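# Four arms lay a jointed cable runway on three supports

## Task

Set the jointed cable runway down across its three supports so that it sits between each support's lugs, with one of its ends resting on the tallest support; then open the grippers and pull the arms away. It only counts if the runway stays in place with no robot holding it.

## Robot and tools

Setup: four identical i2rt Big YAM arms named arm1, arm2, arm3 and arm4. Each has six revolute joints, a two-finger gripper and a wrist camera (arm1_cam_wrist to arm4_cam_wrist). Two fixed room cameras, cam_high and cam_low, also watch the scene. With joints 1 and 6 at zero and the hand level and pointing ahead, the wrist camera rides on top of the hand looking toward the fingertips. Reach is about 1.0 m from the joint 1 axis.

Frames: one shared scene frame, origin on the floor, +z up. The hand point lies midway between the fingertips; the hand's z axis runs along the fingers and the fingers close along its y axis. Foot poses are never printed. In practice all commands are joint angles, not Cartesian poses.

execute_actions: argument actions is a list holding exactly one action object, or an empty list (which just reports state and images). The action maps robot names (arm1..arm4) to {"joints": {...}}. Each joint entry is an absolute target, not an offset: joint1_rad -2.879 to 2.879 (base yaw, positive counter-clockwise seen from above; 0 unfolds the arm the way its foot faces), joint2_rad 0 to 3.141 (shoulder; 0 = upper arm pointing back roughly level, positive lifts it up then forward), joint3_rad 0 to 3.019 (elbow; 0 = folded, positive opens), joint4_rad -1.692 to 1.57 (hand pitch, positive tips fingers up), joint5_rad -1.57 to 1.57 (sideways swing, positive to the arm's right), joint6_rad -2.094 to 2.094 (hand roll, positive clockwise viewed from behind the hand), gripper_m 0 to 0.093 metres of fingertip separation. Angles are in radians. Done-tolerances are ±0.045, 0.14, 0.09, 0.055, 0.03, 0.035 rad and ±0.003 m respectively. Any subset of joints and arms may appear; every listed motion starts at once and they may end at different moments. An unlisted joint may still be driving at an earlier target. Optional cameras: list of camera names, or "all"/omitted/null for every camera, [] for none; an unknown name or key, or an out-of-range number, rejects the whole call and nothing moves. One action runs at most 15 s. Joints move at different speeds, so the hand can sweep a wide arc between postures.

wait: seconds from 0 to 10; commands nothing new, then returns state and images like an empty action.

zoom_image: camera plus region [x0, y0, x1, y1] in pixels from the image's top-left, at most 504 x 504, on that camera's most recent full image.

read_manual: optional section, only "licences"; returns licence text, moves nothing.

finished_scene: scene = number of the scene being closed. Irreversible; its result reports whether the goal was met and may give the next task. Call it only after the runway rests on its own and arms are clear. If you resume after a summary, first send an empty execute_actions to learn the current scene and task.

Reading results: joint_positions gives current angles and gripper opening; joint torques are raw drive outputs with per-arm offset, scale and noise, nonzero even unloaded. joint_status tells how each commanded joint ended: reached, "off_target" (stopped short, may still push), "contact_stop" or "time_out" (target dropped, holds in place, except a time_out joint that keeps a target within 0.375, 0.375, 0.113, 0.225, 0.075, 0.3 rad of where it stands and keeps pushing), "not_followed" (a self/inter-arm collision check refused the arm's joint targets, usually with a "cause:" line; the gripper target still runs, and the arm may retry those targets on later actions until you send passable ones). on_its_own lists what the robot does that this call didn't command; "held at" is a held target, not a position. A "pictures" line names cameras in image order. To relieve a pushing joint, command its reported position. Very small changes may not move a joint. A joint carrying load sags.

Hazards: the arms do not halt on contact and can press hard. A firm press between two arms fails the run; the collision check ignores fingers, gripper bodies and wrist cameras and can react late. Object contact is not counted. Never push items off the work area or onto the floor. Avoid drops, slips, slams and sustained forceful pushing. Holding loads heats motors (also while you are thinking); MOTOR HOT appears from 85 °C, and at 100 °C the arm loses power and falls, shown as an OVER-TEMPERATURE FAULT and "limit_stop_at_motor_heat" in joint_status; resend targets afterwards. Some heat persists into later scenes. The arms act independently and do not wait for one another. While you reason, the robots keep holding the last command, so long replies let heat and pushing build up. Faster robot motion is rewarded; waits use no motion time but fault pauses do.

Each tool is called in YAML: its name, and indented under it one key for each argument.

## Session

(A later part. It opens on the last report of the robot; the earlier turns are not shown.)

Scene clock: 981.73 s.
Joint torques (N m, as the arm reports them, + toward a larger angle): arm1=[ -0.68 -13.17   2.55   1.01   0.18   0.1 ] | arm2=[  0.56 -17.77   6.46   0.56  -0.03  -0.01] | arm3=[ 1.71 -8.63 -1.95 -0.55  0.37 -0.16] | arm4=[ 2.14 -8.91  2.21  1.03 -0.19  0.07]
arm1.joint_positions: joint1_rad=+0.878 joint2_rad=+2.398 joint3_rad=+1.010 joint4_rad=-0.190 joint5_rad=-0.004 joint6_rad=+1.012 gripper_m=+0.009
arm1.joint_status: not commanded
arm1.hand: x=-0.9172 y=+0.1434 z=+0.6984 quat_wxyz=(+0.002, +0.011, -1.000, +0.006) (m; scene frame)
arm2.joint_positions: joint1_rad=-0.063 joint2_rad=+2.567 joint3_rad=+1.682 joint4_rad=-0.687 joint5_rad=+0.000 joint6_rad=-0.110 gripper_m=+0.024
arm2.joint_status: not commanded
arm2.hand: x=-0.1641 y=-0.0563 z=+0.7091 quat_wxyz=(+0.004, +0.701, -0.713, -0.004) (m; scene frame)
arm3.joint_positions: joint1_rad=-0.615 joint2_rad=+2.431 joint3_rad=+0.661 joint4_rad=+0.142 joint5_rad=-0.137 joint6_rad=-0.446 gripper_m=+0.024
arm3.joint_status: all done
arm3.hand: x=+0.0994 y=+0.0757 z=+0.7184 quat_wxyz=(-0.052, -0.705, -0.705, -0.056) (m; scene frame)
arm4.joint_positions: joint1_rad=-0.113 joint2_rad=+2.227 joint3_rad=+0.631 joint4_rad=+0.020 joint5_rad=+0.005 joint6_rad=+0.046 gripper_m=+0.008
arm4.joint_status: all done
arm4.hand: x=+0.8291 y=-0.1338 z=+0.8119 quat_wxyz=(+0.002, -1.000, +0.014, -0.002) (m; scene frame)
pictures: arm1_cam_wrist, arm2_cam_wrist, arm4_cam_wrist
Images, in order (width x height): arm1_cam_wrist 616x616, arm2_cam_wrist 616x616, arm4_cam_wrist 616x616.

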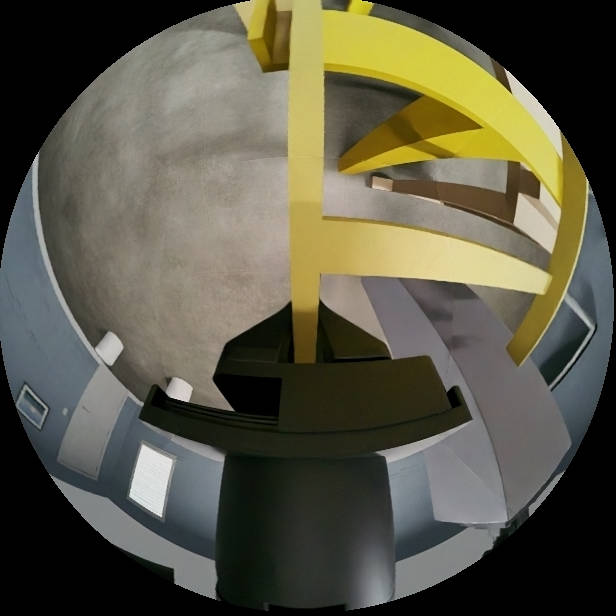

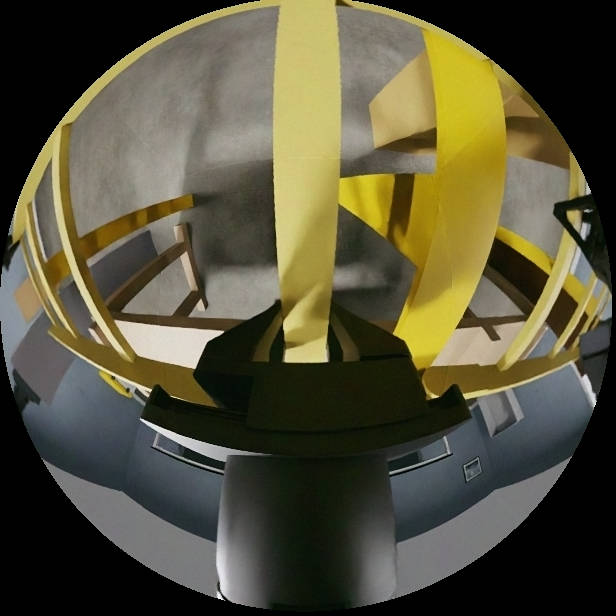

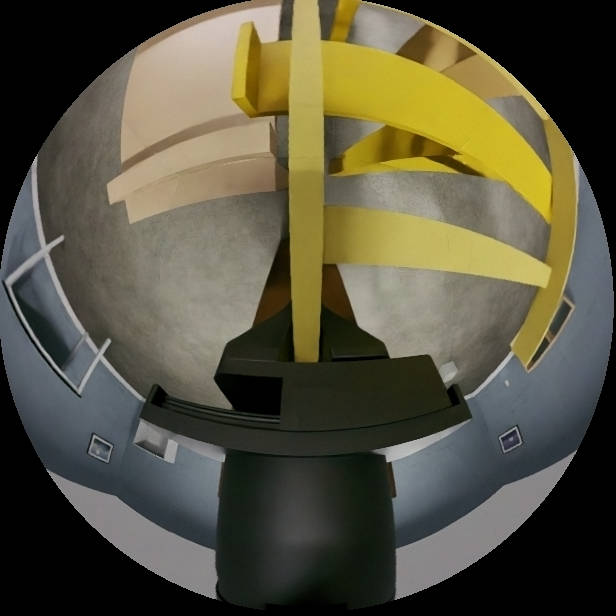

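execute_actions:
  actions:
    - {"arm1":{"joints":{"joint1_rad":0.878,"joint2_rad":2.398,"joint3_rad":1.01,"joint4_rad":-0.19,"gripper_m":0.06}},"arm2":{"joints":{"joint2_rad":2.567,"joint3_rad":1.682,"joint4_rad":-0.687,"gripper_m":0.08}},"arm3":{"joints":{"joint1_rad":-0.615,"joint2_rad":2.431,"joint5_rad":-0.137,"gripper_m":0.08}},"arm4":{"joints":{"joint1_rad":-0.113,"joint2_rad":2.227,"joint3_rad":0.631,"joint4_rad":0.02,"gripper_m":0.06}}}
  cameras: ["cam_high"]

execute_actions:
  actions:
    - {"arm1":{"joints":{"joint2_rad":2.11,"joint3_rad":0.935,"joint4_rad":-0.40}},"arm2":{"joints":{"joint2_rad":2.40,"joint3_rad":1.63,"joint4_rad":-0.80}},"arm3":{"joints":{"joint2_rad":2.10,"joint3_rad":0.55,"joint4_rad":-0.07}},"arm4":{"joints":{"joint2_rad":1.90,"joint3_rad":0.56,"joint4_rad":-0.23}}}
  cameras: ["cam_high","arm4_cam_wrist","arm3_cam_wrist"]

Scene clock: 992.53 s.
Joint torques (N m, as the arm reports them, + toward a larger angle): arm1=[ -0.53 -13.06   1.86   0.55   0.14   0.09] | arm2=[  0.55 -18.97   4.61   0.36  -0.03  -0.01] | arm3=[ 0.23 -8.91 -2.02 -0.79 -0.17 -0.14] | arm4=[  1.57 -10.45   0.7   -0.09  -0.1    0.07]
arm1.joint_positions: joint1_rad=+0.878 joint2_rad=+2.398 joint3_rad=+1.010 joint4_rad=-0.190 joint5_rad=-0.003 joint6_rad=+1.012 gripper_m=+0.060
arm1.joint_status: all done
arm1.hand: x=-0.9171 y=+0.1433 z=+0.6984 quat_wxyz=(+0.001, +0.011, -1.000, +0.007) (m; scene frame)
arm2.joint_positions: joint1_rad=-0.063 joint2_rad=+2.567 joint3_rad=+1.681 joint4_rad=-0.687 joint5_rad=+0.000 joint6_rad=-0.110 gripper_m=+0.080
arm2.joint_status: all done
arm2.hand: x=-0.1642 y=-0.0570 z=+0.7088 quat_wxyz=(+0.004, +0.701, -0.713, -0.003) (m; scene frame)
arm3.joint_positions: joint1_rad=-0.615 joint2_rad=+2.431 joint3_rad=+0.661 joint4_rad=+0.142 joint5_rad=-0.138 joint6_rad=-0.446 gripper_m=+0.080
arm3.joint_status: all done
arm3.hand: x=+0.0995 y=+0.0757 z=+0.7184 quat_wxyz=(-0.052, -0.705, -0.705, -0.056) (m; scene frame)
arm4.joint_positions: joint1_rad=-0.113 joint2_rad=+2.227 joint3_rad=+0.630 joint4_rad=+0.020 joint5_rad=+0.002 joint6_rad=+0.046 gripper_m=+0.060
arm4.joint_status: all done
arm4.hand: x=+0.8300 y=-0.1343 z=+0.8118 quat_wxyz=(+0.001, -1.000, +0.014, -0.003) (m; scene frame)
pictures: cam_high
Images, in order (width x height): cam_high 504x504.

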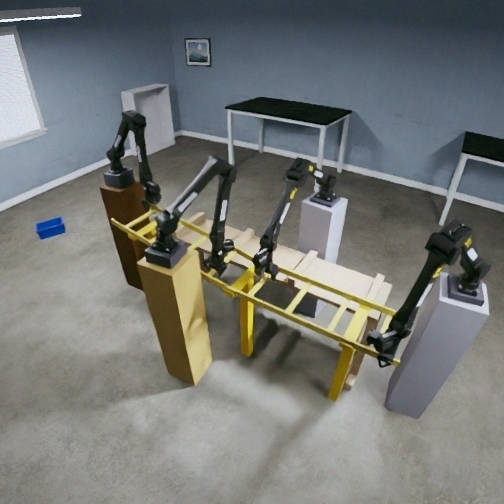

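Scene clock: 994.00 s.
Joint torques (N m, as the arm reports them, + toward a larger angle): arm1=[ -0.49 -10.78   3.7    0.18   0.13   0.07] | arm2=[  0.49 -18.89   6.5   -0.09  -0.03  -0.01] | arm3=[ 0.7  -8.59  0.1  -0.73 -0.19 -0.15] | arm4=[ 1.49 -9.31  3.24 -0.31 -0.1   0.07]
arm1.joint_positions: joint1_rad=+0.879 joint2_rad=+2.086 joint3_rad=+0.934 joint4_rad=-0.390 joint5_rad=-0.003 joint6_rad=+1.014 gripper_m=+0.060
arm1.joint_status: all done
arm1.hand: x=-0.9097 y=+0.1576 z=+0.8147 quat_wxyz=(-0.008, +0.010, -1.000, -0.008) (m; scene frame)
arm2.joint_positions: joint1_rad=-0.063 joint2_rad=+2.396 joint3_rad=+1.611 joint4_rad=-0.788 joint5_rad=+0.000 joint6_rad=-0.110 gripper_m=+0.080
arm2.joint_status: all done
arm2.hand: x=-0.1636 y=-0.0591 z=+0.7925 quat_wxyz=(+0.004, +0.701, -0.713, -0.003) (m; scene frame)
arm3.joint_positions: joint1_rad=-0.615 joint2_rad=+2.097 joint3_rad=+0.552 joint4_rad=-0.058 joint5_rad=-0.138 joint6_rad=-0.446 gripper_m=+0.080
arm3.joint_status: all done
arm3.hand: x=+0.0952 y=+0.0662 z=+0.8085 quat_wxyz=(-0.056, -0.705, -0.706, -0.044) (m; scene frame)
arm4.joint_positions: joint1_rad=-0.113 joint2_rad=+1.898 joint3_rad=+0.555 joint4_rad=-0.223 joint5_rad=+0.002 joint6_rad=+0.046 gripper_m=+0.060
arm4.joint_status: all done
arm4.hand: x=+0.8297 y=-0.1342 z=+0.8997 quat_wxyz=(+0.001, -1.000, +0.014, +0.002) (m; scene frame)
pictures: arm3_cam_wrist, arm4_cam_wrist, cam_high
Images, in order (width x height): arm3_cam_wrist 616x616, arm4_cam_wrist 616x616, cam_high 504x504.

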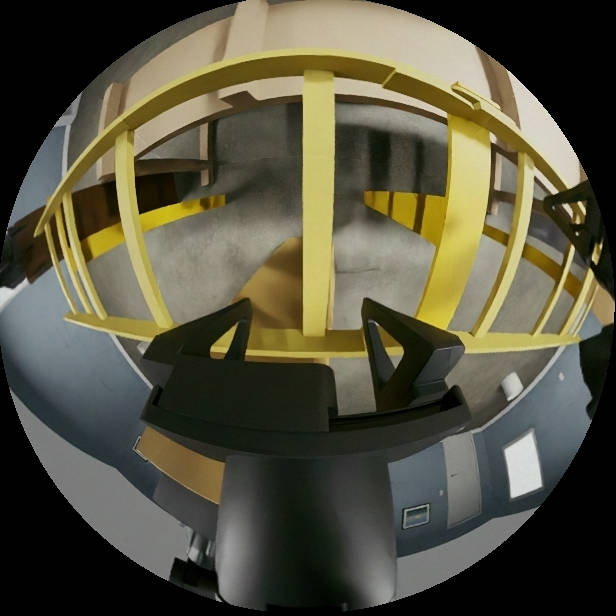

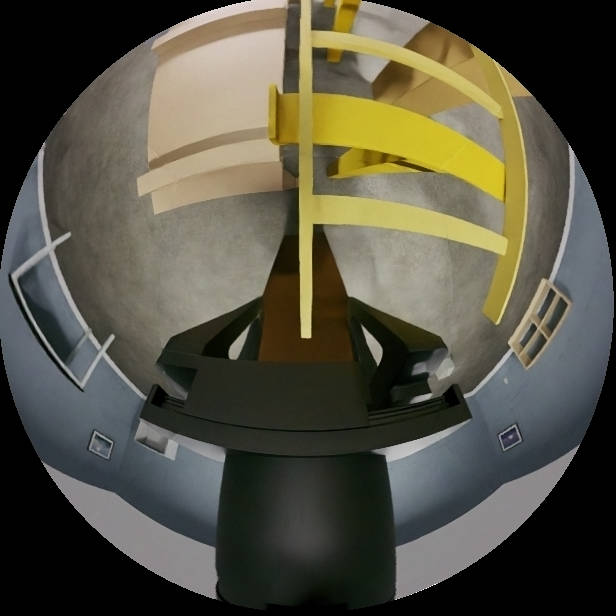

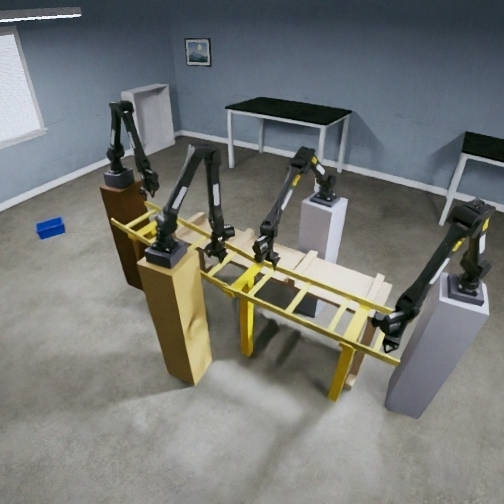

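zoom_image:
  camera: "cam_high"
  region: [95, 190, 215, 280]

zoom_image:
  camera: "arm4_cam_wrist"
  region: [430, 110, 560, 240]

Region (95, 190, 215, 280) of cam_high's 504x504 image, scaled by 4.200, with more detail than that image has; it fills the top 378 rows of this view, and the rest is white.

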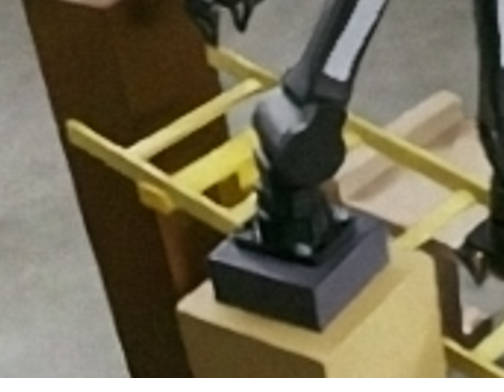

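Region (430, 110, 560, 240) of arm4_cam_wrist's 616x616 image, scaled by 3.877, with more detail than that image has.

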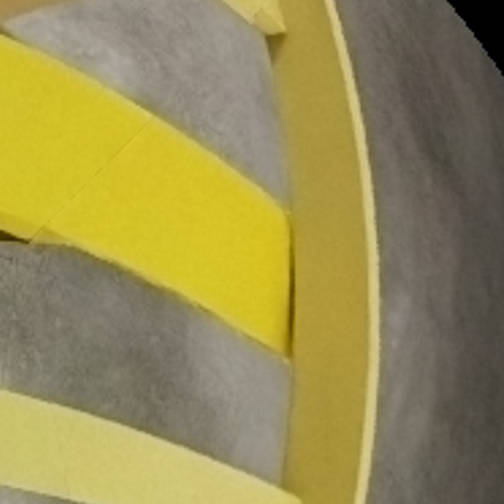

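execute_actions:
  actions:
    - {"arm1":{"joints":{"joint2_rad":1.6,"joint4_rad":-0.8}},"arm2":{"joints":{"joint2_rad":1.95,"joint3_rad":1.3,"joint4_rad":-1.0}},"arm3":{"joints":{"joint2_rad":1.5,"joint4_rad":-0.6,"joint5_rad":0}},"arm4":{"joints":{"joint2_rad":1.4,"joint4_rad":-0.7}}}
  cameras: ["cam_high"]

finished_scene:
  scene: 1

Scene clock: 1003.43 s.
Joint torques (N m, as the arm reports them, + toward a larger angle): arm1=[-0.45 -8.47  6.84  0.46  0.14  0.07] | arm2=[  0.47 -13.81   6.1   -0.18  -0.03  -0.01] | arm3=[ 0.75 -6.57  5.36 -0.71  0.04 -0.15] | arm4=[ 1.53 -7.12  7.15 -0.29 -0.1   0.07]
arm1.joint_positions: joint1_rad=+0.879 joint2_rad=+1.580 joint3_rad=+0.932 joint4_rad=-0.790 joint5_rad=-0.003 joint6_rad=+1.014 gripper_m=+0.060
arm1.joint_status: all done
arm1.hand: x=-0.9100 y=+0.1599 z=+1.0172 quat_wxyz=(-0.035, +0.010, -0.998, -0.053) (m; scene frame)
arm2.joint_positions: joint1_rad=-0.063 joint2_rad=+1.931 joint3_rad=+1.296 joint4_rad=-0.990 joint5_rad=+0.000 joint6_rad=-0.110 gripper_m=+0.080
arm2.joint_status: all done
arm2.hand: x=-0.1749 y=-0.1610 z=+0.9600 quat_wxyz=(+0.024, +0.701, -0.713, +0.013) (m; scene frame)
arm3.joint_positions: joint1_rad=-0.615 joint2_rad=+1.506 joint3_rad=+0.552 joint4_rad=-0.588 joint5_rad=-0.004 joint6_rad=-0.446 gripper_m=+0.080
arm3.joint_status: all done
arm3.hand: x=+0.0653 y=+0.0557 z=+0.9657 quat_wxyz=(-0.003, -0.705, -0.709, +0.007) (m; scene frame)
arm4.joint_positions: joint1_rad=-0.113 joint2_rad=+1.405 joint3_rad=+0.555 joint4_rad=-0.693 joint5_rad=+0.002 joint6_rad=+0.046 gripper_m=+0.060
arm4.joint_status: all done
arm4.hand: x=+0.8396 y=-0.1340 z=+1.0331 quat_wxyz=(+0.001, -1.000, +0.014, +0.014) (m; scene frame)
pictures: cam_high
Images, in order (width x height): cam_high 504x504.

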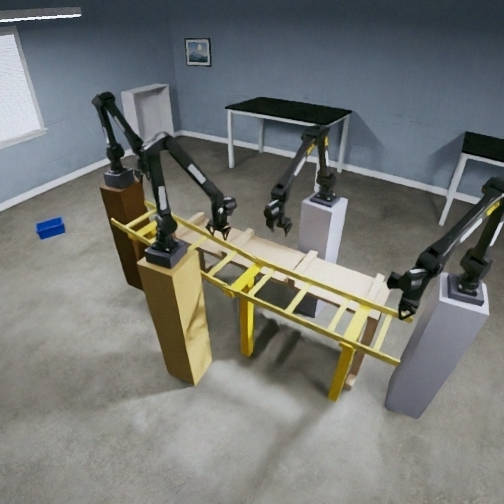

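The scene is finished: the task was done.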